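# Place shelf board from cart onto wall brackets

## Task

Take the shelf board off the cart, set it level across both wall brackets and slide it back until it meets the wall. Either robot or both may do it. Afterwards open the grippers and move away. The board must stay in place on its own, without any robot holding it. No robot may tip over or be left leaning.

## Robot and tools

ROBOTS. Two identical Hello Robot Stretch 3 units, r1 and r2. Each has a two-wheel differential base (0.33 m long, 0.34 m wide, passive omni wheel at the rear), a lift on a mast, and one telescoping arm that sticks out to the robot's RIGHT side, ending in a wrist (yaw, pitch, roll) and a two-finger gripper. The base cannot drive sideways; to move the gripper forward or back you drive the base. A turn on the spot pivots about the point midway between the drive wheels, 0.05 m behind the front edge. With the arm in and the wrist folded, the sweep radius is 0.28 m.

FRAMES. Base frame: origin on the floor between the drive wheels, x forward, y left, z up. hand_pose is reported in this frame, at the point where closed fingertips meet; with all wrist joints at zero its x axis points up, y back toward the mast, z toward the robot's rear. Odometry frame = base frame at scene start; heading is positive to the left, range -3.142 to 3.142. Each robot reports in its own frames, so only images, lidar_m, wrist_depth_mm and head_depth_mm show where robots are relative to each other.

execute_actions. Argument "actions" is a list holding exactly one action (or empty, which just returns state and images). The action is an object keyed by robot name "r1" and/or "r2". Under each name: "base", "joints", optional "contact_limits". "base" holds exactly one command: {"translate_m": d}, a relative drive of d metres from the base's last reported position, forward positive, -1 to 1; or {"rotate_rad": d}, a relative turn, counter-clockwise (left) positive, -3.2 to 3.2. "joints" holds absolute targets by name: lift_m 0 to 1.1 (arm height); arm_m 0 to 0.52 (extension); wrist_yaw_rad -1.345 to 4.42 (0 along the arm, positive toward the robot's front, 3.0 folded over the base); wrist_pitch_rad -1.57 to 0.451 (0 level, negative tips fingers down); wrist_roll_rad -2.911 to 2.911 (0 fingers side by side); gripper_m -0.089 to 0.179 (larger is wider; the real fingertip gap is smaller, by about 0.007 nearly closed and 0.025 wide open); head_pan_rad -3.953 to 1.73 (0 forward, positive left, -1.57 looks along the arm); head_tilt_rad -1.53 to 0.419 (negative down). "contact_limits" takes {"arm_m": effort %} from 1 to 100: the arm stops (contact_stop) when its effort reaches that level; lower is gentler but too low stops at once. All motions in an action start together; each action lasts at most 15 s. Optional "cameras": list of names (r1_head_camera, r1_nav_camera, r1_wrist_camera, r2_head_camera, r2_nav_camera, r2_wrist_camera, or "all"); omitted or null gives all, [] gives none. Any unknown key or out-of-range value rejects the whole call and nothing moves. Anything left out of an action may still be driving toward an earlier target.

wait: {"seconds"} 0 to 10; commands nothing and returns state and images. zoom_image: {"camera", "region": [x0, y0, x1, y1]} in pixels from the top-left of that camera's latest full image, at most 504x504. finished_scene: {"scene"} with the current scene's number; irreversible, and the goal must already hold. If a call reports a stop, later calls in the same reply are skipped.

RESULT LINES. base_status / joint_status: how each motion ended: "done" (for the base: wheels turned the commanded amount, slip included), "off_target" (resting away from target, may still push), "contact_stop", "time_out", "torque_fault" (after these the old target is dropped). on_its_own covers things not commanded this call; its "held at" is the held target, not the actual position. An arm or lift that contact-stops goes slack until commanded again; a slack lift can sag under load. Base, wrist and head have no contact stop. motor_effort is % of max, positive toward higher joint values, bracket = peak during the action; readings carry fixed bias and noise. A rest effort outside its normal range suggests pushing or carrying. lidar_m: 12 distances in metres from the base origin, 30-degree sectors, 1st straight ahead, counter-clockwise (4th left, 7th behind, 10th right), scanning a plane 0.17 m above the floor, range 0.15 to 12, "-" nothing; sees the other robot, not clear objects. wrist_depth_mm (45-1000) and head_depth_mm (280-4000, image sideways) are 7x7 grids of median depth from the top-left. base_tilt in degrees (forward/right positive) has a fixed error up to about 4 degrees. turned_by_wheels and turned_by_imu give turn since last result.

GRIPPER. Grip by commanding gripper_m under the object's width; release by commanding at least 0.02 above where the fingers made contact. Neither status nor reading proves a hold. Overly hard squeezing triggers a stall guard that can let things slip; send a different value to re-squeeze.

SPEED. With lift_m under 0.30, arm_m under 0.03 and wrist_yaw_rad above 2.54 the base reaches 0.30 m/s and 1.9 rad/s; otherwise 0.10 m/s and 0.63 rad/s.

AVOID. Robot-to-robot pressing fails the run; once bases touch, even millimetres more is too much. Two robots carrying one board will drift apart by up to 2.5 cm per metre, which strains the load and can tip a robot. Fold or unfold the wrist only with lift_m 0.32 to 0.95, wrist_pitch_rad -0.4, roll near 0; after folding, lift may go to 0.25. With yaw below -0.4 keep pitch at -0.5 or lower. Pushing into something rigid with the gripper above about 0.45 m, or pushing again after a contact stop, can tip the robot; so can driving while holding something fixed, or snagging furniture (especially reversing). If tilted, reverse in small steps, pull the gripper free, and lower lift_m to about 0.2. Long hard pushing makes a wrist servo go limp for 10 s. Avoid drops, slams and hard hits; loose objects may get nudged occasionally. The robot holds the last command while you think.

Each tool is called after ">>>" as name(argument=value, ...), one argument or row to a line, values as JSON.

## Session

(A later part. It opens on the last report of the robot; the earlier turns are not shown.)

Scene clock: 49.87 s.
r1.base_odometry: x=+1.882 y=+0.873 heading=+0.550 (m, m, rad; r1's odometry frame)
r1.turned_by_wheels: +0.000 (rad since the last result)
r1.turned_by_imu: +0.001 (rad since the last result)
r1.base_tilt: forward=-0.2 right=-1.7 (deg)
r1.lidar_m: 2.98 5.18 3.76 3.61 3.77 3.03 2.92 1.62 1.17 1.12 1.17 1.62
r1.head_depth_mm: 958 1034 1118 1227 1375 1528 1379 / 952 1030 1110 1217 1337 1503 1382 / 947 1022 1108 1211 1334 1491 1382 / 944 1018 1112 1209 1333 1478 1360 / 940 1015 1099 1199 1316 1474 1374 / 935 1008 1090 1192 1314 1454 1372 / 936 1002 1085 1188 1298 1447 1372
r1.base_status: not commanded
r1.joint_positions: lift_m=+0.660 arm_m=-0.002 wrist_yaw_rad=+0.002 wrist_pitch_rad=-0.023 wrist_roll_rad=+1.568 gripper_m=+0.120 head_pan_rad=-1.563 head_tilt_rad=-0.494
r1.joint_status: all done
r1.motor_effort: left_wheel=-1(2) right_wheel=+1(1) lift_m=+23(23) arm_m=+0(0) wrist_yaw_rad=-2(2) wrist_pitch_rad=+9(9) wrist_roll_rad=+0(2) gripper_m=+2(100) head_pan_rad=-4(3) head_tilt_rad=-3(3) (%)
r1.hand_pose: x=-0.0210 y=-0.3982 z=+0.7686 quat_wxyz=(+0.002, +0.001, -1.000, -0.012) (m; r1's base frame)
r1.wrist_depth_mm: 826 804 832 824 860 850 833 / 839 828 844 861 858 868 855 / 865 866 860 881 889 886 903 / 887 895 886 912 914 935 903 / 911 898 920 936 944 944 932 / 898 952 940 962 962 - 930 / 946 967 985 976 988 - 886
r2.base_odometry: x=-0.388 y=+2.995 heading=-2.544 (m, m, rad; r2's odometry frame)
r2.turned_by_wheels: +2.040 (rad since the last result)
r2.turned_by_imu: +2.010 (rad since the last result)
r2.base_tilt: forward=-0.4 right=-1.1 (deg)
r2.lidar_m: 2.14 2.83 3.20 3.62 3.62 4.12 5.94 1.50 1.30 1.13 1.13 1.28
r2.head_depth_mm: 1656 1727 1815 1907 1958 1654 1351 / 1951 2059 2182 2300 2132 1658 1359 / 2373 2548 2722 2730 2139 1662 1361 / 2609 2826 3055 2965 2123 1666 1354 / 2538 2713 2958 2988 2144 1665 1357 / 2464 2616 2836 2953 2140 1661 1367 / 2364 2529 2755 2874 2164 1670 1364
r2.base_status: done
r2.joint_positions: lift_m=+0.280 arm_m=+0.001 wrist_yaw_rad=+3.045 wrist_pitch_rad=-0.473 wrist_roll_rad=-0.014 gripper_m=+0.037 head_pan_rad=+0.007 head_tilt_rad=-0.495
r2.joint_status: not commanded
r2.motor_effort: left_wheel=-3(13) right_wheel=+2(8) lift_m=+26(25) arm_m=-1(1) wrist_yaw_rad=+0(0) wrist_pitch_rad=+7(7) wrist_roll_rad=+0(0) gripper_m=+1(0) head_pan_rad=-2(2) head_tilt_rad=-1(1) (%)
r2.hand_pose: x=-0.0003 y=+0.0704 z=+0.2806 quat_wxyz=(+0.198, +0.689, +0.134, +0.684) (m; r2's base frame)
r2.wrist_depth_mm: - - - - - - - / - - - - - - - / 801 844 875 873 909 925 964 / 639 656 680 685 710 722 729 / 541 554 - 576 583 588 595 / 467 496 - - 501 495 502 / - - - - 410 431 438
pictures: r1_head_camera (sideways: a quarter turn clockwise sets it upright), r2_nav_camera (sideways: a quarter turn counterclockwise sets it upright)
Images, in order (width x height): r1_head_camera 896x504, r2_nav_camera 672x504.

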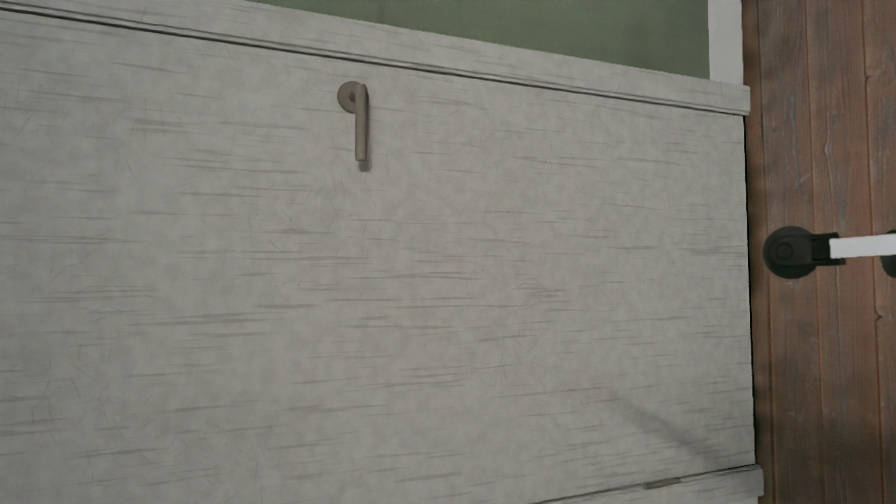

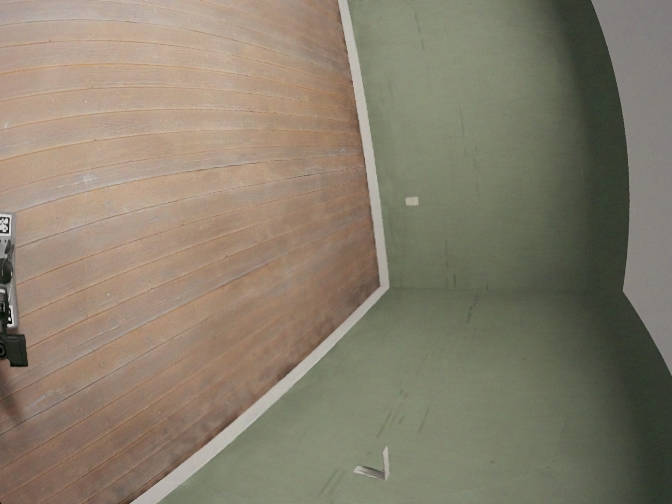

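>>> execute_actions(
  actions=[
    {"r1":{"base":{"translate_m":0.33}},"r2":{"base":{"rotate_rad":0.26},"joints":{"lift_m":0.75,"wrist_pitch_rad":-0.4,"head_pan_rad":-1.9,"head_tilt_rad":-0.5}}},
  ],
  cameras=["r1_head_camera","r2_head_camera"],
)

Scene clock: 55.23 s.
r1.base_odometry: x=+2.163 y=+1.045 heading=+0.550 (m, m, rad; r1's odometry frame)
r1.turned_by_wheels: +0.000 (rad since the last result)
r1.turned_by_imu: +0.002 (rad since the last result)
r1.base_tilt: forward=-0.2 right=-1.6 (deg)
r1.lidar_m: 2.60 5.16 3.77 3.61 3.74 3.36 3.24 1.62 1.16 1.11 1.18 1.33
r1.head_depth_mm: 955 1037 1118 1235 1360 1508 1379 / 955 1031 1115 1220 1353 1499 1373 / 949 1023 1111 1210 1339 1485 1390 / 948 1020 1096 1203 1329 1479 1365 / 937 1017 1092 1191 1322 1477 1371 / 941 1021 1107 1220 1337 1484 1377 / 953 1021 1105 1210 1327 1482 1377
r1.base_status: done
r1.joint_positions: lift_m=+0.660 arm_m=-0.002 wrist_yaw_rad=+0.002 wrist_pitch_rad=-0.023 wrist_roll_rad=+1.568 gripper_m=+0.120 head_pan_rad=-1.563 head_tilt_rad=-0.494
r1.joint_status: not commanded
r1.motor_effort: left_wheel=-2(5) right_wheel=+1(6) lift_m=+22(22) arm_m=+1(0) wrist_yaw_rad=-2(2) wrist_pitch_rad=+9(9) wrist_roll_rad=+1(1) gripper_m=+0(1) head_pan_rad=-5(4) head_tilt_rad=-4(3) (%)
r1.hand_pose: x=-0.0210 y=-0.3982 z=+0.7686 quat_wxyz=(+0.002, +0.001, -1.000, -0.012) (m; r1's base frame)
r1.wrist_depth_mm: 826 831 833 843 841 835 868 / 824 842 861 855 863 869 862 / 861 856 860 883 882 899 885 / 875 869 881 886 888 920 911 / 913 931 942 946 960 964 911 / 942 920 959 991 969 - 936 / 977 955 956 999 994 - 893
r2.base_odometry: x=-0.388 y=+2.995 heading=-2.284 (m, m, rad; r2's odometry frame)
r2.turned_by_wheels: +0.260 (rad since the last result)
r2.turned_by_imu: +0.257 (rad since the last result)
r2.base_tilt: forward=-0.5 right=-1.1 (deg)
r2.lidar_m: 2.82 2.91 3.81 3.62 3.73 4.98 2.64 1.30 1.19 1.13 1.17 1.55
r2.head_depth_mm: 1180 1294 1411 1577 1759 1654 1353 / 1125 1223 1342 1480 1649 1656 1357 / 1086 1174 1282 1402 1568 1646 1357 / 1040 1125 1223 1335 1476 1590 1371 / 997 1072 1164 1265 1393 1522 1363 / 959 1035 1111 1208 1327 1463 1368 / 927 990 1068 1156 1260 1386 1372
r2.base_status: done
r2.joint_positions: lift_m=+0.750 arm_m=+0.001 wrist_yaw_rad=+3.045 wrist_pitch_rad=-0.419 wrist_roll_rad=-0.014 gripper_m=+0.037 head_pan_rad=-1.893 head_tilt_rad=-0.495
r2.joint_status: all done
r2.motor_effort: left_wheel=-3(15) right_wheel=+2(7) lift_m=+30(29) arm_m=+0(1) wrist_yaw_rad=+0(1) wrist_pitch_rad=+9(10) wrist_roll_rad=+0(0) gripper_m=+0(0) head_pan_rad=-2(34) head_tilt_rad=-1(1) (%)
r2.hand_pose: x=+0.0004 y=+0.0775 z=+0.7623 quat_wxyz=(+0.180, +0.693, +0.115, +0.689) (m; r2's base frame)
r2.wrist_depth_mm: - - - - - - - / - - - - - - - / - - - - - - - / - - - - - - - / - - - - - - - / - - - - - - - / 906 922 906 944 921 957 997
pictures: r1_head_camera (sideways: a quarter turn clockwise sets it upright), r2_head_camera (sideways: a quarter turn clockwise sets it upright)
Images, in order (width x height): r1_head_camera 896x504, r2_head_camera 896x504.

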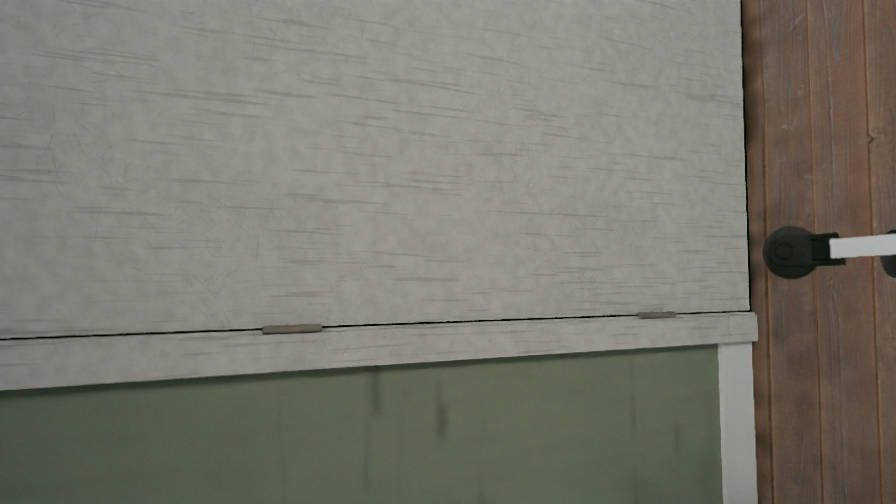

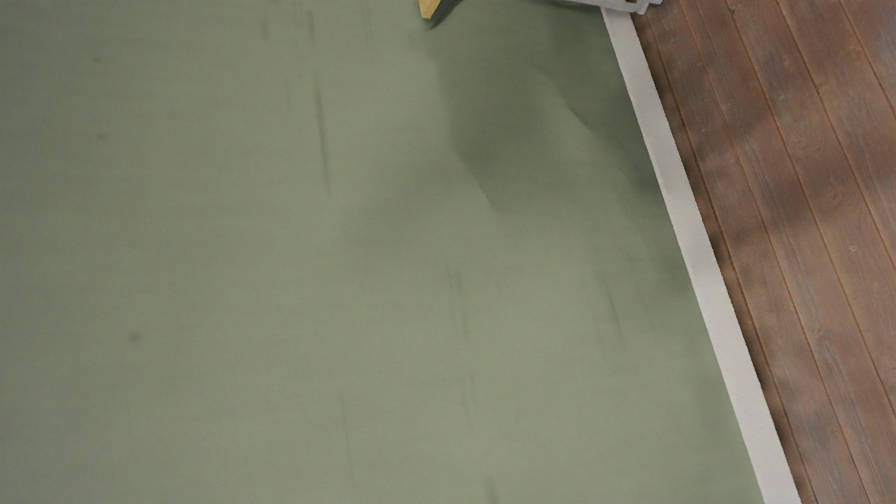

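>>> execute_actions(
  actions=[
    {"r1":{"base":{"translate_m":0.3},"joints":{"head_pan_rad":-1.35}},"r2":{"base":{"translate_m":-0.6},"joints":{"wrist_yaw_rad":0,"head_pan_rad":-1.75}}},
  ],
  cameras=["r1_head_camera","r2_head_camera"],
)

Scene clock: 62.83 s.
r1.base_odometry: x=+2.419 y=+1.202 heading=+0.550 (m, m, rad; r1's odometry frame)
r1.turned_by_wheels: +0.000 (rad since the last result)
r1.turned_by_imu: +0.002 (rad since the last result)
r1.base_tilt: forward=-0.2 right=-1.7 (deg)
r1.lidar_m: 1.71 5.13 3.75 3.63 3.78 3.70 3.54 1.62 1.16 1.12 1.19 1.09
r1.head_depth_mm: 936 996 1072 1160 1264 1410 1380 / 944 1015 1101 1191 1316 1445 1379 / 954 1033 1123 1214 1344 1490 1373 / 975 1045 1134 1239 1360 1510 1381 / 990 1061 1155 1261 1403 1530 1367 / 999 1084 1173 1292 1424 1549 1375 / 1015 1097 1201 1315 1461 1572 1375
r1.base_status: done
r1.joint_positions: lift_m=+0.660 arm_m=-0.002 wrist_yaw_rad=+0.002 wrist_pitch_rad=-0.023 wrist_roll_rad=+1.568 gripper_m=+0.120 head_pan_rad=-1.357 head_tilt_rad=-0.494
r1.joint_status: all done
r1.motor_effort: left_wheel=-2(5) right_wheel=+0(5) lift_m=+23(23) arm_m=+0(0) wrist_yaw_rad=-1(1) wrist_pitch_rad=+9(9) wrist_roll_rad=+1(0) gripper_m=+1(0) head_pan_rad=+4(26) head_tilt_rad=-4(3) (%)
r1.hand_pose: x=-0.0210 y=-0.3982 z=+0.7686 quat_wxyz=(+0.002, +0.001, -1.000, -0.012) (m; r1's base frame)
r1.wrist_depth_mm: 810 842 842 837 831 864 848 / 848 838 844 847 861 877 855 / 865 887 896 885 934 910 890 / 883 900 917 926 938 930 910 / 914 941 947 927 940 958 910 / 940 920 954 982 976 - 919 / 944 970 - 994 - - 903
r2.base_odometry: x=+0.004 y=+3.449 heading=-2.284 (m, m, rad; r2's odometry frame)
r2.turned_by_wheels: +0.000 (rad since the last result)
r2.turned_by_imu: -0.002 (rad since the last result)
r2.base_tilt: forward=-0.4 right=-1.0 (deg)
r2.lidar_m: 3.42 3.52 3.79 3.60 3.72 4.92 1.74 1.07 0.87 1.16 1.19 1.58
r2.head_depth_mm: 1099 1192 1312 1282 1043 1259 1326 / 1065 1161 1271 1323 1403 1443 1293 / 1039 1126 1229 1307 1496 1592 1362 / 1015 1093 1190 1306 1442 1569 1365 / 988 1065 1152 1258 1394 1522 1404 / 962 1037 1125 1222 1337 1488 1368 / 941 1007 1087 1181 1300 1434 1370
r2.base_status: done
r2.joint_positions: lift_m=+0.750 arm_m=+0.001 wrist_yaw_rad=+0.003 wrist_pitch_rad=-0.419 wrist_roll_rad=-0.014 gripper_m=+0.037 head_pan_rad=-1.757 head_tilt_rad=-0.495
r2.joint_status: all done
r2.motor_effort: left_wheel=-2(11) right_wheel=+2(2) lift_m=+31(31) arm_m=-1(1) wrist_yaw_rad=-3(4) wrist_pitch_rad=+9(9) wrist_roll_rad=+0(0) gripper_m=+0(0) head_pan_rad=+3(15) head_tilt_rad=-1(1) (%)
r2.hand_pose: x=-0.0209 y=-0.3700 z=+0.7623 quat_wxyz=(+0.697, +0.149, -0.686, -0.145) (m; r2's base frame)
r2.wrist_depth_mm: 799 825 826 830 835 849 820 / 861 865 888 906 882 674 574 / 955 970 977 988 968 981 575 / - - - - - 932 907 / - - - - - - 663 / - - - - - 935 928 / 905 909 925 939 925 892 872
pictures: r1_head_camera (sideways: a quarter turn clockwise sets it upright), r2_head_camera (sideways: a quarter turn clockwise sets it upright)
Images, in order (width x height): r1_head_camera 896x504, r2_head_camera 896x504.

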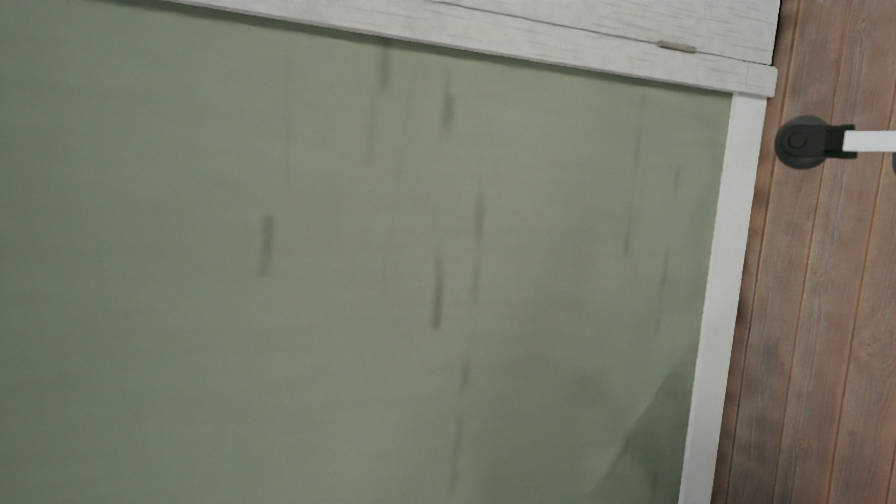

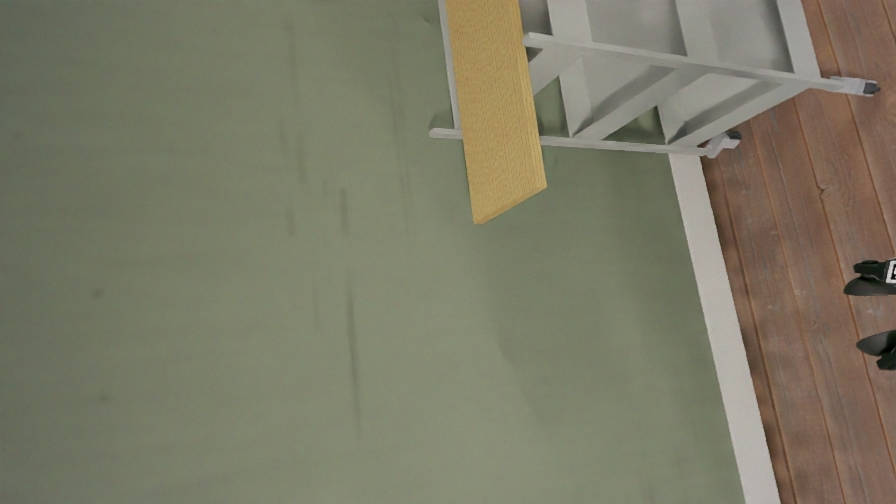

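>>> execute_actions(
  actions=[
    {"r1":{"base":{"translate_m":0.7},"joints":{"head_pan_rad":-1.57}},"r2":{"base":{"translate_m":-0.3},"joints":{"wrist_pitch_rad":0,"wrist_roll_rad":1.57,"gripper_m":0.12,"lift_m":0.66,"head_pan_rad":-1.57}}},
  ],
  cameras=["r1_head_camera","r2_head_camera"],
)

Scene clock: 71.43 s.
r1.base_odometry: x=+3.016 y=+1.568 heading=+0.550 (m, m, rad; r1's odometry frame)
r1.turned_by_wheels: +0.000 (rad since the last result)
r1.turned_by_imu: +0.004 (rad since the last result)
r1.base_tilt: forward=-0.1 right=-1.7 (deg)
r1.lidar_m: 0.72 4.70 3.74 3.62 3.76 4.42 4.24 1.59 1.18 0.71 0.73 1.62
r1.head_depth_mm: 975 1055 1150 1244 1379 1533 1387 / 971 1044 1140 1248 1375 1526 1373 / 965 1046 1133 1240 1363 1519 1374 / 963 1034 1124 1214 1005 1512 1366 / 962 1035 1120 1207 1004 1480 1380 / 954 1031 1119 1191 959 1112 1164 / 949 1022 1109 1199 955 1083 1177
r1.base_status: done
r1.joint_positions: lift_m=+0.660 arm_m=-0.002 wrist_yaw_rad=+0.002 wrist_pitch_rad=-0.023 wrist_roll_rad=+1.568 gripper_m=+0.120 head_pan_rad=-1.563 head_tilt_rad=-0.494
r1.joint_status: all done
r1.motor_effort: left_wheel=-2(5) right_wheel=+1(6) lift_m=+23(22) arm_m=-1(0) wrist_yaw_rad=-1(2) wrist_pitch_rad=+9(9) wrist_roll_rad=+0(1) gripper_m=+1(0) head_pan_rad=-4(25) head_tilt_rad=-3(4) (%)
r1.hand_pose: x=-0.0210 y=-0.3982 z=+0.7686 quat_wxyz=(+0.002, +0.001, -1.000, -0.012) (m; r1's base frame)
r1.wrist_depth_mm: 843 839 836 864 859 853 853 / 852 865 864 892 878 891 889 / 873 878 897 916 892 915 889 / 868 920 914 922 938 933 881 / 933 923 945 932 938 896 796 / 937 981 944 972 887 - 693 / 963 983 985 - 900 714 738
r2.base_odometry: x=+0.201 y=+3.676 heading=-2.284 (m, m, rad; r2's odometry frame)
r2.turned_by_wheels: +0.000 (rad since the last result)
r2.turned_by_imu: +0.000 (rad since the last result)
r2.base_tilt: forward=-0.4 right=-1.1 (deg)
r2.lidar_m: 3.72 3.82 3.78 3.58 3.69 4.91 0.74 1.74 0.78 0.76 1.20 1.59
r2.head_depth_mm: 1015 1099 1202 1279 1014 1178 1259 / 1009 1092 1188 1270 971 1146 1260 / 1001 1079 1169 1251 1026 1438 1290 / 990 1071 1161 1243 1408 1557 1371 / 982 1063 1152 1265 1396 1529 1365 / 970 1054 1147 1255 1374 1533 1366 / 963 1042 1133 1237 1362 1507 1372
r2.base_status: done
r2.joint_positions: lift_m=+0.660 arm_m=+0.001 wrist_yaw_rad=+0.002 wrist_pitch_rad=-0.023 wrist_roll_rad=+1.570 gripper_m=+0.120 head_pan_rad=-1.577 head_tilt_rad=-0.495
r2.joint_status: all done
r2.motor_effort: left_wheel=-2(9) right_wheel=+2(3) lift_m=+25(27) arm_m=-1(1) wrist_yaw_rad=-3(0) wrist_pitch_rad=+11(12) wrist_roll_rad=+1(1) gripper_m=+1(95) head_pan_rad=+4(15) head_tilt_rad=-2(2) (%)
r2.hand_pose: x=-0.0207 y=-0.4014 z=+0.7686 quat_wxyz=(+0.001, +0.001, -1.000, -0.012) (m; r2's base frame)
r2.wrist_depth_mm: 854 857 861 694 806 646 714 / 871 889 894 777 887 629 672 / 882 886 900 902 925 941 854 / 891 898 908 922 952 957 876 / 912 909 924 959 953 955 879 / 914 - 932 937 947 971 885 / 935 941 936 965 996 - 852
pictures: r1_head_camera (sideways: a quarter turn clockwise sets it upright), r2_head_camera (sideways: a quarter turn clockwise sets it upright)
Images, in order (width x height): r1_head_camera 896x504, r2_head_camera 896x504.

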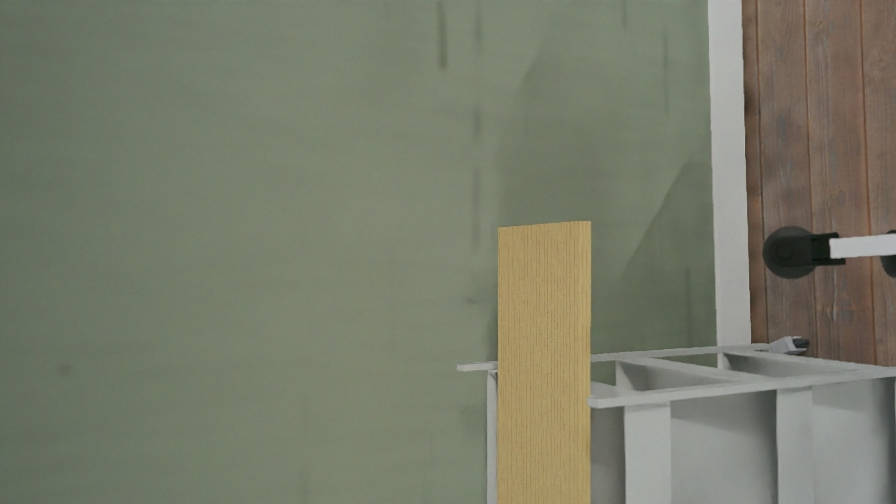

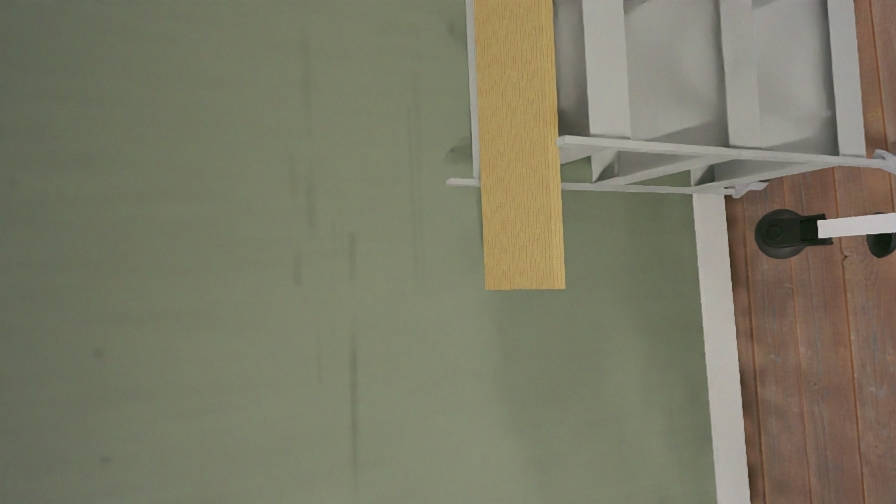

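>>> execute_actions(
  actions=[
    {"r1":{"base":{"translate_m":0.05},"joints":{"arm_m":0.2}},"r2":{"joints":{"arm_m":0.2}}},
  ],
  cameras=["r1_wrist_camera","r2_wrist_camera"],
)

Scene clock: 74.57 s.
r1.base_odometry: x=+3.058 y=+1.594 heading=+0.550 (m, m, rad; r1's odometry frame)
r1.turned_by_wheels: +0.000 (rad since the last result)
r1.turned_by_imu: +0.001 (rad since the last result)
r1.base_tilt: forward=-0.2 right=-1.6 (deg)
r1.lidar_m: 0.67 0.68 3.76 3.62 3.76 4.43 4.29 1.59 1.18 0.70 0.73 1.62
r1.head_depth_mm: 977 1053 1137 1250 1373 1530 1379 / 971 1050 1139 1243 1373 1523 - / 965 1040 1130 1232 1360 1515 - / 965 1035 1122 1214 984 1479 - / 959 1028 1122 1203 959 1377 1286 / 960 1031 1120 1196 955 1091 1182 / 950 1024 1112 1194 951 1087 1181
r1.base_status: done
r1.joint_positions: lift_m=+0.660 arm_m=+0.200 wrist_yaw_rad=+0.001 wrist_pitch_rad=-0.022 wrist_roll_rad=+1.569 gripper_m=+0.120 head_pan_rad=-1.563 head_tilt_rad=-0.494
r1.joint_status: all done
r1.motor_effort: left_wheel=-2(5) right_wheel=+1(4) lift_m=+23(23) arm_m=+3(2) wrist_yaw_rad=-1(1) wrist_pitch_rad=+9(9) wrist_roll_rad=+0(1) gripper_m=+0(0) head_pan_rad=-4(4) head_tilt_rad=-3(4) (%)
r1.hand_pose: x=-0.0211 y=-0.6003 z=+0.7688 quat_wxyz=(+0.002, +0.000, -1.000, -0.012) (m; r1's base frame)
r1.wrist_depth_mm: 637 644 657 669 664 679 685 / 661 660 673 669 683 698 688 / 669 675 694 690 705 723 718 / 692 699 713 710 706 728 735 / 703 713 735 716 746 611 650 / 735 721 749 737 399 - 430 / 753 757 766 651 283 598 393
r2.base_odometry: x=+0.201 y=+3.676 heading=-2.284 (m, m, rad; r2's odometry frame)
r2.turned_by_wheels: +0.000 (rad since the last result)
r2.turned_by_imu: +0.001 (rad since the last result)
r2.base_tilt: forward=-0.5 right=-1.1 (deg)
r2.lidar_m: 3.72 3.84 3.78 3.59 3.68 4.88 0.69 1.75 0.78 0.76 1.20 1.60
r2.head_depth_mm: 1014 1097 1203 1284 1017 1182 1252 / 1011 1088 1186 1269 973 1147 - / 995 1083 1175 1248 1022 1484 - / 991 1065 1161 1245 1395 1543 - / 981 1059 1157 1261 1393 1531 1364 / 974 1054 1144 1254 1376 1517 1361 / 966 1044 1130 1232 1363 1513 1367
r2.base_status: not commanded
r2.joint_positions: lift_m=+0.660 arm_m=+0.200 wrist_yaw_rad=+0.002 wrist_pitch_rad=-0.022 wrist_roll_rad=+1.570 gripper_m=+0.120 head_pan_rad=-1.577 head_tilt_rad=-0.495
r2.joint_status: all done
r2.motor_effort: left_wheel=-2(2) right_wheel=+1(1) lift_m=+24(24) arm_m=+3(1) wrist_yaw_rad=-2(3) wrist_pitch_rad=+11(11) wrist_roll_rad=+0(0) gripper_m=+1(1) head_pan_rad=+3(3) head_tilt_rad=-1(2) (%)
r2.hand_pose: x=-0.0209 y=-0.6003 z=+0.7689 quat_wxyz=(+0.001, +0.001, -1.000, -0.011) (m; r2's base frame)
r2.wrist_depth_mm: 672 682 685 358 291 568 419 / 679 690 709 703 720 619 597 / 695 697 713 711 729 743 753 / 700 708 732 724 733 750 750 / 712 729 731 723 729 777 779 / 733 - 748 758 768 764 768 / 740 744 746 765 779 798 784
pictures: r1_wrist_camera, r2_wrist_camera
Images, in order (width x height): r1_wrist_camera 644x364, r2_wrist_camera 644x364.

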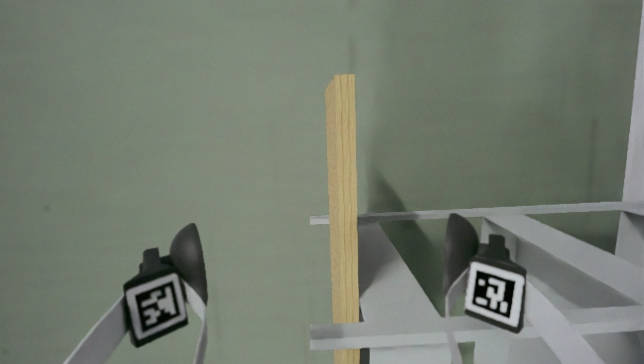

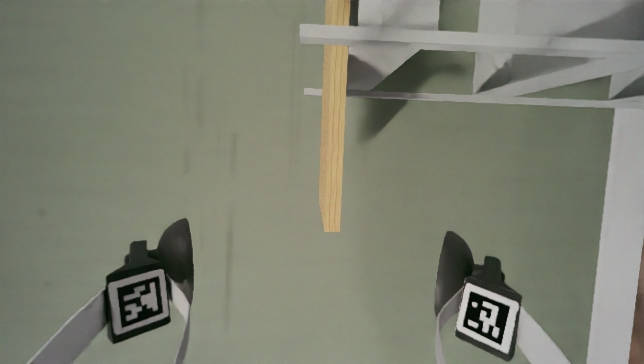

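>>> execute_actions(
  actions=[
    {"r1":{"joints":{"arm_m":0.38,"lift_m":0.65}},"r2":{"joints":{"arm_m":0.38,"lift_m":0.65}}},
  ],
  cameras=["r1_head_camera","r2_head_camera","r1_wrist_camera","r2_wrist_camera"],
)

Scene clock: 77.77 s.
r1.base_odometry: x=+3.058 y=+1.594 heading=+0.550 (m, m, rad; r1's odometry frame)
r1.turned_by_wheels: +0.000 (rad since the last result)
r1.turned_by_imu: +0.001 (rad since the last result)
r1.base_tilt: forward=-0.1 right=-1.6 (deg)
r1.lidar_m: 0.67 0.68 3.75 3.62 3.75 4.48 4.28 1.59 1.18 0.70 0.73 1.63
r1.head_depth_mm: 972 1050 1144 1248 1385 1541 1382 / 972 1045 1133 1242 1360 1508 - / 966 1047 1132 1236 1327 - 1377 / 965 1036 1119 1205 968 - 1375 / 956 1028 1115 1203 965 1347 1309 / 957 1027 1113 1194 952 1086 1177 / 950 1023 1110 1195 951 1087 1176
r1.base_status: not commanded
r1.joint_positions: lift_m=+0.650 arm_m=+0.380 wrist_yaw_rad=+0.001 wrist_pitch_rad=-0.022 wrist_roll_rad=+1.569 gripper_m=+0.120 head_pan_rad=-1.563 head_tilt_rad=-0.494
r1.joint_status: all done
r1.motor_effort: left_wheel=-2(2) right_wheel=+1(1) lift_m=+23(25) arm_m=+3(5) wrist_yaw_rad=-1(2) wrist_pitch_rad=+9(9) wrist_roll_rad=+0(1) gripper_m=+1(0) head_pan_rad=-3(4) head_tilt_rad=-3(4) (%)
r1.hand_pose: x=-0.0211 y=-0.7803 z=+0.7589 quat_wxyz=(+0.001, +0.000, -1.000, -0.012) (m; r1's base frame)
r1.wrist_depth_mm: 481 479 484 488 490 496 505 / 493 490 505 493 505 509 516 / 501 506 507 512 521 521 526 / 512 517 517 520 530 541 538 / 524 520 534 527 542 553 548 / 546 533 545 552 384 - 413 / 556 564 567 565 259 581 415
r2.base_odometry: x=+0.201 y=+3.676 heading=-2.284 (m, m, rad; r2's odometry frame)
r2.turned_by_wheels: +0.000 (rad since the last result)
r2.turned_by_imu: +0.001 (rad since the last result)
r2.base_tilt: forward=-0.5 right=-1.0 (deg)
r2.lidar_m: 3.72 3.83 3.77 3.59 3.70 4.89 0.69 1.75 0.78 0.76 1.20 1.59
r2.head_depth_mm: 1018 1101 1195 1282 1016 1177 1254 / 1008 1091 1184 1275 970 1205 - / 998 1081 1181 1243 1015 - 1295 / 993 1071 1166 1249 1401 1548 1359 / 981 1062 1151 1267 1394 1533 1371 / 975 1049 1142 1253 1376 1536 1372 / 965 1037 1126 1235 1354 1509 1377
r2.base_status: not commanded
r2.joint_positions: lift_m=+0.650 arm_m=+0.380 wrist_yaw_rad=+0.002 wrist_pitch_rad=-0.022 wrist_roll_rad=+1.570 gripper_m=+0.120 head_pan_rad=-1.577 head_tilt_rad=-0.495
r2.joint_status: all done
r2.motor_effort: left_wheel=-1(2) right_wheel=+1(1) lift_m=+24(27) arm_m=+3(5) wrist_yaw_rad=-1(1) wrist_pitch_rad=+10(10) wrist_roll_rad=+0(0) gripper_m=+1(1) head_pan_rad=+3(4) head_tilt_rad=-2(3) (%)
r2.hand_pose: x=-0.0210 y=-0.7803 z=+0.7589 quat_wxyz=(+0.001, +0.001, -1.000, -0.011) (m; r2's base frame)
r2.wrist_depth_mm: 513 516 526 361 264 545 422 / 518 522 534 317 543 545 447 / 526 533 536 542 548 553 569 / 530 540 540 548 560 565 576 / 535 545 556 553 565 580 583 / 547 - 562 561 569 580 594 / 553 562 571 579 582 593 608
pictures: r1_head_camera (sideways: a quarter turn clockwise sets it upright), r1_wrist_camera, r2_head_camera (sideways: a quarter turn clockwise sets it upright), r2_wrist_camera
Images, in order (width x height): r1_head_camera 896x504, r1_wrist_camera 644x364, r2_head_camera 896x504, r2_wrist_camera 644x364.

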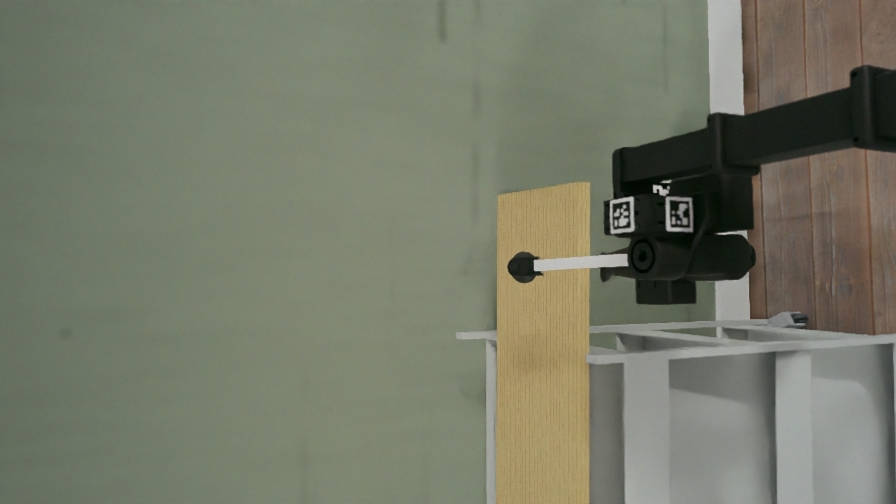

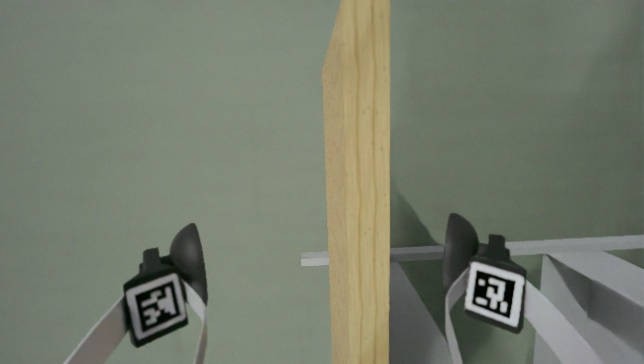

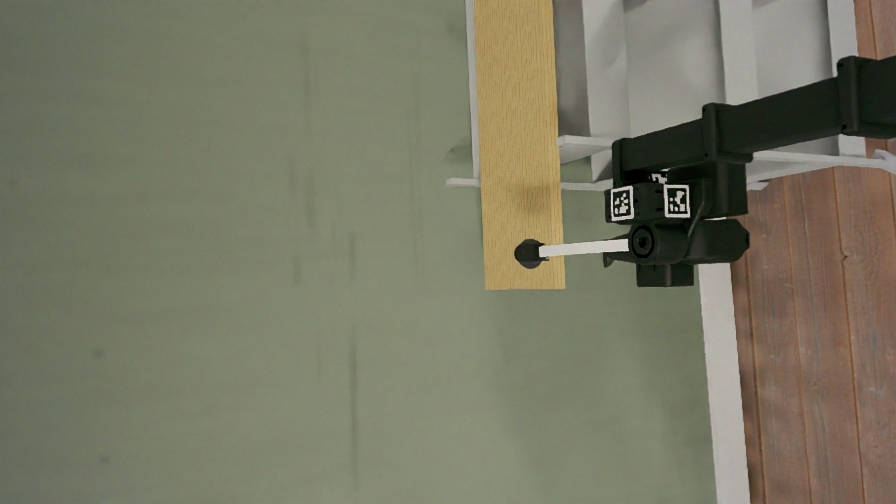

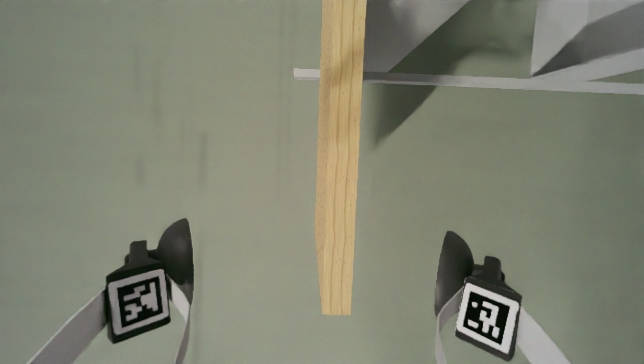

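>>> execute_actions(
  actions=[
    {"r1":{"joints":{"lift_m":0.64}},"r2":{"base":{"translate_m":-0.03},"joints":{"lift_m":0.64}}},
  ],
  cameras=[],
)

>>> execute_actions(
  actions=[
    {"r1":{"joints":{"gripper_m":-0.02}},"r2":{"joints":{"gripper_m":-0.02}}},
  ],
  cameras=["r1_wrist_camera","r2_wrist_camera"],
)

>>> execute_actions(
  actions=[
    {"r1":{"joints":{"lift_m":0.95},"head_pan_rad":0},"r2":{}},
  ],
  cameras=[],
)

Scene clock: 79.23 s.
r1.base_odometry: x=+3.058 y=+1.594 heading=+0.550 (m, m, rad; r1's odometry frame)
r1.turned_by_wheels: +0.000 (rad since the last result)
r1.turned_by_imu: +0.000 (rad since the last result)
r1.base_tilt: forward=-0.1 right=-1.6 (deg)
r1.lidar_m: 0.64 0.65 3.75 3.63 3.77 4.44 4.29 1.60 1.18 0.70 0.73 1.63
r1.head_depth_mm: 974 1051 1138 1244 1382 1528 1380 / 977 1054 1134 1242 1373 1512 1439 / 968 1042 1129 1232 1343 - 1379 / 965 1032 1126 1212 968 - 1381 / 955 1025 1117 1208 962 1349 1321 / 957 1028 1109 1205 951 1088 1176 / 954 1022 1111 1195 953 1084 1176
r1.base_status: not commanded
r1.joint_positions: lift_m=+0.640 arm_m=+0.380 wrist_yaw_rad=+0.001 wrist_pitch_rad=-0.022 wrist_roll_rad=+1.569 gripper_m=+0.120 head_pan_rad=-1.563 head_tilt_rad=-0.494
r1.joint_status: all done
r1.motor_effort: left_wheel=-2(3) right_wheel=+1(0) lift_m=+23(24) arm_m=+2(3) wrist_yaw_rad=-1(1) wrist_pitch_rad=+8(9) wrist_roll_rad=+0(1) gripper_m=+0(1) head_pan_rad=-3(4) head_tilt_rad=-3(3) (%)
r1.hand_pose: x=-0.0211 y=-0.7803 z=+0.7489 quat_wxyz=(+0.001, +0.000, -1.000, -0.012) (m; r1's base frame)
r1.wrist_depth_mm: 472 487 482 126 495 500 505 / 489 488 492 130 508 509 515 / 499 502 508 134 528 527 526 / 512 524 516 139 533 541 541 / 527 533 534 169 537 543 550 / 536 538 552 245 555 - 391 / 551 562 568 562 281 577 406
r2.base_odometry: x=+0.220 y=+3.698 heading=-2.284 (m, m, rad; r2's odometry frame)
r2.turned_by_wheels: +0.000 (rad since the last result)
r2.turned_by_imu: +0.000 (rad since the last result)
r2.base_tilt: forward=-0.4 right=-1.0 (deg)
r2.lidar_m: 3.75 3.86 3.78 3.58 3.69 4.90 0.66 1.75 0.78 0.75 1.20 1.59
r2.head_depth_mm: 1019 1099 1201 1272 1013 1185 1256 / 1010 1092 1191 1269 1017 1183 - / 1005 1080 1175 1261 977 - 1285 / 991 1071 1163 1244 1401 1563 1363 / 982 1054 1153 1263 1394 1539 1362 / 977 1050 1142 1250 1378 1527 1367 / 969 1042 1132 1231 1364 1517 1372
r2.base_status: done
r2.joint_positions: lift_m=+0.640 arm_m=+0.380 wrist_yaw_rad=+0.002 wrist_pitch_rad=-0.022 wrist_roll_rad=+1.570 gripper_m=+0.120 head_pan_rad=-1.577 head_tilt_rad=-0.495
r2.joint_status: all done
r2.motor_effort: left_wheel=-2(9) right_wheel=+1(3) lift_m=+24(20) arm_m=+3(3) wrist_yaw_rad=-1(0) wrist_pitch_rad=+11(11) wrist_roll_rad=+0(0) gripper_m=+0(1) head_pan_rad=+4(3) head_tilt_rad=-2(2) (%)
r2.hand_pose: x=-0.0210 y=-0.7803 z=+0.7489 quat_wxyz=(+0.001, +0.001, -1.000, -0.011) (m; r2's base frame)
r2.wrist_depth_mm: 515 515 527 219 177 443 397 / 518 533 534 385 436 552 402 / 527 536 539 537 552 558 567 / 537 538 545 550 570 570 573 / 544 538 556 557 565 577 580 / 548 - 560 565 578 593 591 / 553 563 575 579 580 594 599
pictures: none
No camera images: the call's "cameras" was empty. Leave "cameras" out to get every camera's image.

Scene clock: 81.13 s.
r1.base_odometry: x=+3.058 y=+1.594 heading=+0.550 (m, m, rad; r1's odometry frame)
r1.turned_by_wheels: +0.000 (rad since the last result)
r1.turned_by_imu: +0.001 (rad since the last result)
r1.base_tilt: forward=-0.2 right=-1.6 (deg)
r1.lidar_m: 0.64 0.65 3.75 3.62 3.77 4.44 4.30 1.59 1.18 0.69 0.73 1.62
r1.head_depth_mm: 969 1051 1138 1254 1375 1538 1396 / 973 1047 1135 1241 1372 1509 1428 / 968 1042 1128 1232 1338 - 1373 / 962 1041 1126 1211 1008 - 1377 / 957 1031 1123 1209 959 1337 1310 / 957 1027 1106 1202 955 1089 1177 / 951 1021 1113 1198 950 1082 1171
r1.base_status: not commanded
r1.joint_positions: lift_m=+0.640 arm_m=+0.380 wrist_yaw_rad=+0.002 wrist_pitch_rad=-0.045 wrist_roll_rad=+1.570 gripper_m=-0.019 head_pan_rad=-1.563 head_tilt_rad=-0.494
r1.joint_status: all done
r1.motor_effort: left_wheel=-2(3) right_wheel=+0(1) lift_m=+25(25) arm_m=+2(3) wrist_yaw_rad=-2(2) wrist_pitch_rad=+17(19) wrist_roll_rad=+0(1) gripper_m=-24(100) head_pan_rad=-4(4) head_tilt_rad=-4(3) (%)
r1.hand_pose: x=-0.0209 y=-0.7796 z=+0.7429 quat_wxyz=(+0.001, +0.001, -1.000, -0.023) (m; r1's base frame)
r1.wrist_depth_mm: 468 476 489 484 502 500 518 / 481 480 487 126 505 521 532 / 485 498 507 130 526 534 535 / 501 504 521 134 547 544 566 / 511 521 537 137 544 549 567 / 523 534 541 141 565 570 388 / 542 551 562 290 273 582 413
r2.base_odometry: x=+0.220 y=+3.698 heading=-2.284 (m, m, rad; r2's odometry frame)
r2.turned_by_wheels: +0.000 (rad since the last result)
r2.turned_by_imu: +0.000 (rad since the last result)
r2.base_tilt: forward=-0.4 right=-1.0 (deg)
r2.lidar_m: 3.75 3.86 3.76 3.59 3.66 4.84 0.66 1.75 0.78 0.75 1.20 1.59
r2.head_depth_mm: 1016 1104 1204 1284 1016 1175 1260 / 1008 1093 1191 1265 1010 1180 - / 999 1078 1182 1255 977 - 1285 / 995 1071 1169 1240 1027 1550 1353 / 984 1059 1154 1264 1396 1532 1372 / 973 1052 1141 1244 1385 1527 1368 / 967 1044 1132 1232 1354 1519 1368
r2.base_status: not commanded
r2.joint_positions: lift_m=+0.640 arm_m=+0.380 wrist_yaw_rad=+0.002 wrist_pitch_rad=-0.022 wrist_roll_rad=+1.570 gripper_m=-0.020 head_pan_rad=-1.577 head_tilt_rad=-0.495
r2.joint_status: all done
r2.motor_effort: left_wheel=-2(1) right_wheel=+1(1) lift_m=+24(25) arm_m=+3(3) wrist_yaw_rad=-2(2) wrist_pitch_rad=+11(11) wrist_roll_rad=+0(0) gripper_m=-9(94) head_pan_rad=+4(3) head_tilt_rad=-1(2) (%)
r2.hand_pose: x=-0.0210 y=-0.7803 z=+0.7489 quat_wxyz=(+0.001, +0.001, -1.000, -0.011) (m; r2's base frame)
r2.wrist_depth_mm: 506 515 526 219 177 444 395 / 519 526 526 381 439 554 405 / 530 538 540 545 554 555 569 / 530 538 548 546 561 564 575 / 538 548 552 553 569 578 588 / 542 552 560 - 580 589 595 / 555 565 571 578 589 596 598
pictures: r1_wrist_camera, r2_wrist_camera
Images, in order (width x height): r1_wrist_camera 644x364, r2_wrist_camera 644x364.

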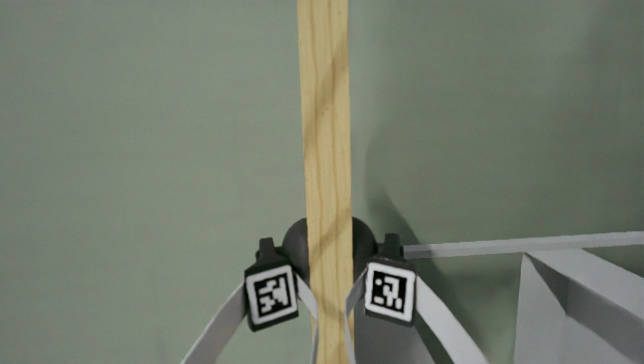

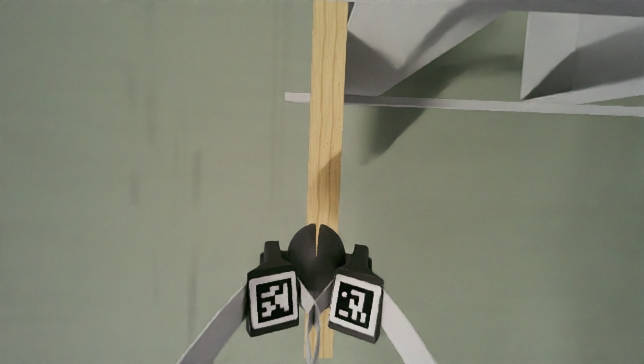

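>>> execute_actions(
  actions=[
    {"r2":{"joints":{"gripper_m":0.1}}},
  ],
  cameras=[],
)

>>> execute_actions(
  actions=[
    {"r2":{"joints":{"arm_m":0.45}}},
  ],
  cameras=["r2_wrist_camera"],
)

>>> execute_actions(
  actions=[
    {"r2":{"joints":{"gripper_m":-0.02}}},
  ],
  cameras=["r2_wrist_camera","r2_head_camera"],
)

Scene clock: 83.10 s.
r1.base_odometry: x=+3.058 y=+1.594 heading=+0.550 (m, m, rad; r1's odometry frame)
r1.turned_by_wheels: +0.000 (rad since the last result)
r1.turned_by_imu: +0.000 (rad since the last result)
r1.base_tilt: forward=-0.1 right=-1.6 (deg)
r1.lidar_m: 0.64 0.65 3.75 3.63 3.77 4.46 4.28 1.59 1.18 0.70 0.73 1.62
r1.head_depth_mm: 980 1050 1144 1252 1379 1536 1387 / 971 1043 1138 1241 1369 1513 1441 / 964 1040 1122 1237 1346 - 1382 / 961 1041 1128 1219 1007 - 1376 / 955 1033 1120 1202 962 1329 1315 / 953 1029 1110 1199 950 1089 1177 / 951 1021 1102 1196 949 1082 1177
r1.base_status: not commanded
r1.joint_positions: lift_m=+0.640 arm_m=+0.380 wrist_yaw_rad=+0.002 wrist_pitch_rad=-0.045 wrist_roll_rad=+1.570 gripper_m=-0.019 head_pan_rad=-1.563 head_tilt_rad=-0.494
r1.joint_status: not commanded
r1.motor_effort: left_wheel=-2(2) right_wheel=+0(0) lift_m=+25(25) arm_m=+1(1) wrist_yaw_rad=-2(2) wrist_pitch_rad=+17(17) wrist_roll_rad=+0(0) gripper_m=-24(24) head_pan_rad=-4(3) head_tilt_rad=-3(3) (%)
r1.hand_pose: x=-0.0209 y=-0.7796 z=+0.7429 quat_wxyz=(+0.001, +0.001, -1.000, -0.023) (m; r1's base frame)
r1.wrist_depth_mm: 463 474 479 479 498 505 510 / 478 493 495 126 506 516 526 / 490 503 507 130 525 531 542 / 509 505 519 134 539 544 560 / 515 526 533 137 550 562 571 / 532 533 543 141 566 568 385 / 543 544 559 289 275 583 410
r2.base_odometry: x=+0.220 y=+3.698 heading=-2.284 (m, m, rad; r2's odometry frame)
r2.turned_by_wheels: +0.000 (rad since the last result)
r2.turned_by_imu: +0.000 (rad since the last result)
r2.base_tilt: forward=-0.4 right=-1.0 (deg)
r2.lidar_m: 3.75 3.87 3.78 3.58 3.68 4.87 0.66 1.75 0.78 0.75 1.20 1.59
r2.head_depth_mm: 1012 1103 1208 1285 1014 1180 1261 / 1013 1096 1197 1269 1011 1186 - / 1000 1083 1174 1257 979 - 1287 / 993 1072 1165 1247 1404 1553 1366 / 983 1059 1147 1255 1402 1527 1362 / 974 1057 1145 1246 1377 1528 1365 / 964 1046 1125 1240 1366 1517 1371
r2.base_status: not commanded
r2.joint_positions: lift_m=+0.640 arm_m=+0.380 wrist_yaw_rad=+0.002 wrist_pitch_rad=-0.022 wrist_roll_rad=+1.570 gripper_m=+0.100 head_pan_rad=-1.577 head_tilt_rad=-0.495
r2.joint_status: all done
r2.motor_effort: left_wheel=-2(2) right_wheel=+2(1) lift_m=+24(24) arm_m=+3(3) wrist_yaw_rad=-1(2) wrist_pitch_rad=+11(11) wrist_roll_rad=+0(0) gripper_m=+1(94) head_pan_rad=+3(3) head_tilt_rad=-3(1) (%)
r2.hand_pose: x=-0.0210 y=-0.7803 z=+0.7489 quat_wxyz=(+0.001, +0.001, -1.000, -0.011) (m; r2's base frame)
r2.wrist_depth_mm: 514 522 523 220 177 443 394 / 517 526 528 386 436 549 404 / 523 534 540 547 553 565 564 / 531 540 549 545 558 565 569 / 542 547 560 554 569 577 587 / 547 554 560 565 575 586 592 / 558 566 571 581 590 597 604
pictures: none
No camera images: the call's "cameras" was empty. Leave "cameras" out to get every camera's image.

Scene clock: 84.80 s.
r1.base_odometry: x=+3.058 y=+1.594 heading=+0.550 (m, m, rad; r1's odometry frame)
r1.turned_by_wheels: +0.000 (rad since the last result)
r1.turned_by_imu: +0.000 (rad since the last result)
r1.base_tilt: forward=-0.1 right=-1.7 (deg)
r1.lidar_m: 0.64 0.65 3.76 3.60 3.80 4.44 4.29 1.59 1.18 0.70 0.73 1.63
r1.head_depth_mm: 977 1049 1143 1249 1387 1538 1384 / 971 1047 1134 1243 1376 1512 1437 / 964 1042 1123 1229 1334 - 1380 / 960 1038 1130 1211 1002 - 1377 / 961 1036 1119 1210 965 1337 1307 / 952 1030 1112 1196 954 1090 1180 / 949 1022 1108 1195 947 1085 1177
r1.base_status: not commanded
r1.joint_positions: lift_m=+0.640 arm_m=+0.380 wrist_yaw_rad=+0.002 wrist_pitch_rad=-0.045 wrist_roll_rad=+1.570 gripper_m=-0.019 head_pan_rad=-1.563 head_tilt_rad=-0.494
r1.joint_status: not commanded
r1.motor_effort: left_wheel=-1(2) right_wheel=+0(1) lift_m=+25(25) arm_m=+2(2) wrist_yaw_rad=-2(2) wrist_pitch_rad=+17(17) wrist_roll_rad=+0(1) gripper_m=-24(24) head_pan_rad=-3(4) head_tilt_rad=-3(4) (%)
r1.hand_pose: x=-0.0209 y=-0.7796 z=+0.7429 quat_wxyz=(+0.001, +0.001, -1.000, -0.023) (m; r1's base frame)
r1.wrist_depth_mm: 462 475 478 481 499 506 511 / 475 488 493 126 507 521 528 / 492 496 511 130 517 530 534 / 502 508 520 134 533 543 555 / 515 523 529 138 556 556 570 / 526 544 545 141 570 577 387 / 546 556 563 291 273 582 411
r2.base_odometry: x=+0.220 y=+3.698 heading=-2.284 (m, m, rad; r2's odometry frame)
r2.turned_by_wheels: +0.000 (rad since the last result)
r2.turned_by_imu: +0.000 (rad since the last result)
r2.base_tilt: forward=-0.4 right=-1.0 (deg)
r2.lidar_m: 3.76 3.85 3.79 3.56 3.68 4.87 0.67 1.75 0.78 0.75 1.20 1.59
r2.head_depth_mm: 1022 1098 1202 1282 1016 1182 1249 / 1009 1090 1191 1273 1013 1176 - / 1001 1082 1181 1252 975 1404 1290 / 990 1069 1163 1244 983 1562 1356 / 985 1056 1155 1257 1395 1533 1368 / 976 1050 1137 1249 1371 1530 1365 / 966 1044 1130 1232 1360 1520 1360
r2.base_status: not commanded
r2.joint_positions: lift_m=+0.640 arm_m=+0.450 wrist_yaw_rad=+0.002 wrist_pitch_rad=-0.022 wrist_roll_rad=+1.570 gripper_m=+0.100 head_pan_rad=-1.577 head_tilt_rad=-0.495
r2.joint_status: all done
r2.motor_effort: left_wheel=-2(2) right_wheel=+2(1) lift_m=+24(25) arm_m=+3(3) wrist_yaw_rad=-2(2) wrist_pitch_rad=+11(11) wrist_roll_rad=+0(0) gripper_m=+0(1) head_pan_rad=+3(3) head_tilt_rad=-2(1) (%)
r2.hand_pose: x=-0.0210 y=-0.8503 z=+0.7489 quat_wxyz=(+0.001, +0.001, -1.000, -0.011) (m; r2's base frame)
r2.wrist_depth_mm: 446 454 458 121 173 475 372 / 457 463 461 124 368 479 378 / 458 467 468 469 479 487 497 / 464 474 478 235 487 490 506 / 477 475 484 155 498 505 513 / 482 480 493 135 506 513 514 / 483 499 501 138 515 522 528
pictures: r2_wrist_camera
Images, in order (width x height): r2_wrist_camera 644x364.

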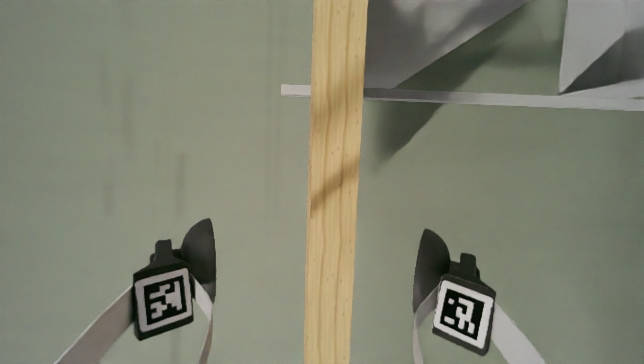

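Scene clock: 86.50 s.
r1.base_odometry: x=+3.058 y=+1.594 heading=+0.550 (m, m, rad; r1's odometry frame)
r1.turned_by_wheels: +0.000 (rad since the last result)
r1.turned_by_imu: +0.000 (rad since the last result)
r1.base_tilt: forward=-0.2 right=-1.6 (deg)
r1.lidar_m: 0.64 0.65 3.76 3.61 3.78 4.46 4.30 1.59 1.18 0.70 0.73 1.62
r1.head_depth_mm: 973 1052 1146 1254 1375 1530 1387 / 968 1052 1131 1248 1367 1510 1441 / 968 1038 1128 1232 1352 - 1375 / 959 1039 1126 1211 1007 - 1378 / 958 1033 1119 1206 965 1329 1314 / 954 1033 1118 1192 955 1093 1181 / 952 1025 1107 1186 952 1083 1180
r1.base_status: not commanded
r1.joint_positions: lift_m=+0.640 arm_m=+0.380 wrist_yaw_rad=+0.000 wrist_pitch_rad=-0.044 wrist_roll_rad=+1.570 gripper_m=-0.019 head_pan_rad=-1.563 head_tilt_rad=-0.494
r1.joint_status: not commanded
r1.motor_effort: left_wheel=-1(2) right_wheel=+0(1) lift_m=+25(25) arm_m=+2(2) wrist_yaw_rad=-1(2) wrist_pitch_rad=+17(17) wrist_roll_rad=-1(0) gripper_m=-23(23) head_pan_rad=-4(4) head_tilt_rad=-4(4) (%)
r1.hand_pose: x=-0.0212 y=-0.7797 z=+0.7433 quat_wxyz=(+0.001, +0.000, -1.000, -0.022) (m; r1's base frame)
r1.wrist_depth_mm: 466 476 482 483 499 506 518 / 481 489 498 495 508 519 531 / 489 490 504 130 520 531 536 / 504 512 523 134 541 546 554 / 521 529 532 138 540 563 559 / 534 539 551 141 568 579 393 / 543 550 565 283 273 585 413
r2.base_odometry: x=+0.220 y=+3.698 heading=-2.284 (m, m, rad; r2's odometry frame)
r2.turned_by_wheels: +0.000 (rad since the last result)
r2.turned_by_imu: +0.000 (rad since the last result)
r2.base_tilt: forward=-0.4 right=-1.0 (deg)
r2.lidar_m: 3.75 3.87 3.77 3.58 3.70 4.88 0.66 1.75 0.78 0.75 1.21 1.59
r2.head_depth_mm: 1019 1105 1197 1283 1011 1178 1256 / 1006 1093 1184 1276 1016 1183 - / 1002 1080 1179 1249 973 1400 1287 / 993 1073 1163 1250 1024 1553 1358 / 982 1061 1155 1263 1399 1540 1364 / 976 1049 1146 1249 1384 1527 1364 / 966 1045 1134 1235 1359 1511 1370
r2.base_status: not commanded
r2.joint_positions: lift_m=+0.640 arm_m=+0.450 wrist_yaw_rad=+0.000 wrist_pitch_rad=-0.033 wrist_roll_rad=+1.570 gripper_m=-0.019 head_pan_rad=-1.577 head_tilt_rad=-0.495
r2.joint_status: all done
r2.motor_effort: left_wheel=-2(2) right_wheel=+1(2) lift_m=+26(26) arm_m=+2(3) wrist_yaw_rad=-1(2) wrist_pitch_rad=+17(17) wrist_roll_rad=+0(0) gripper_m=-17(100) head_pan_rad=+4(3) head_tilt_rad=-1(2) (%)
r2.hand_pose: x=-0.0213 y=-0.8501 z=+0.7460 quat_wxyz=(+0.001, +0.000, -1.000, -0.017) (m; r2's base frame)
r2.wrist_depth_mm: 446 450 455 118 171 478 377 / 449 456 463 121 372 486 383 / 456 462 472 124 486 494 502 / 463 465 482 126 491 504 509 / 471 474 481 128 500 506 514 / 474 483 489 130 511 513 532 / 482 491 502 503 511 521 530
pictures: r2_head_camera (sideways: a quarter turn clockwise sets it upright), r2_wrist_camera
Images, in order (width x height): r2_head_camera 896x504, r2_wrist_camera 644x364.

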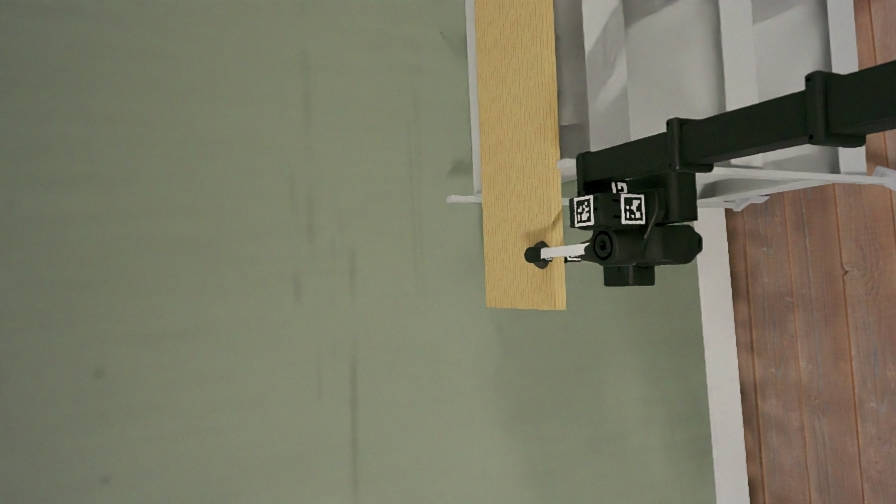

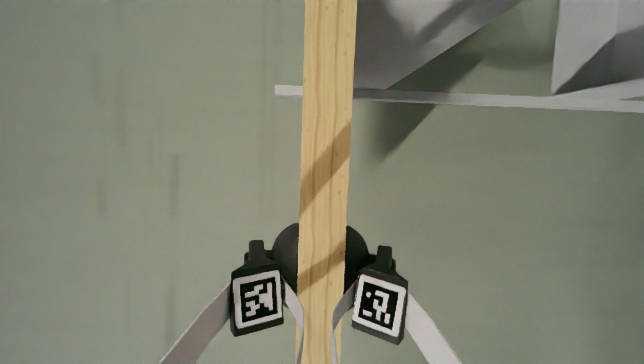

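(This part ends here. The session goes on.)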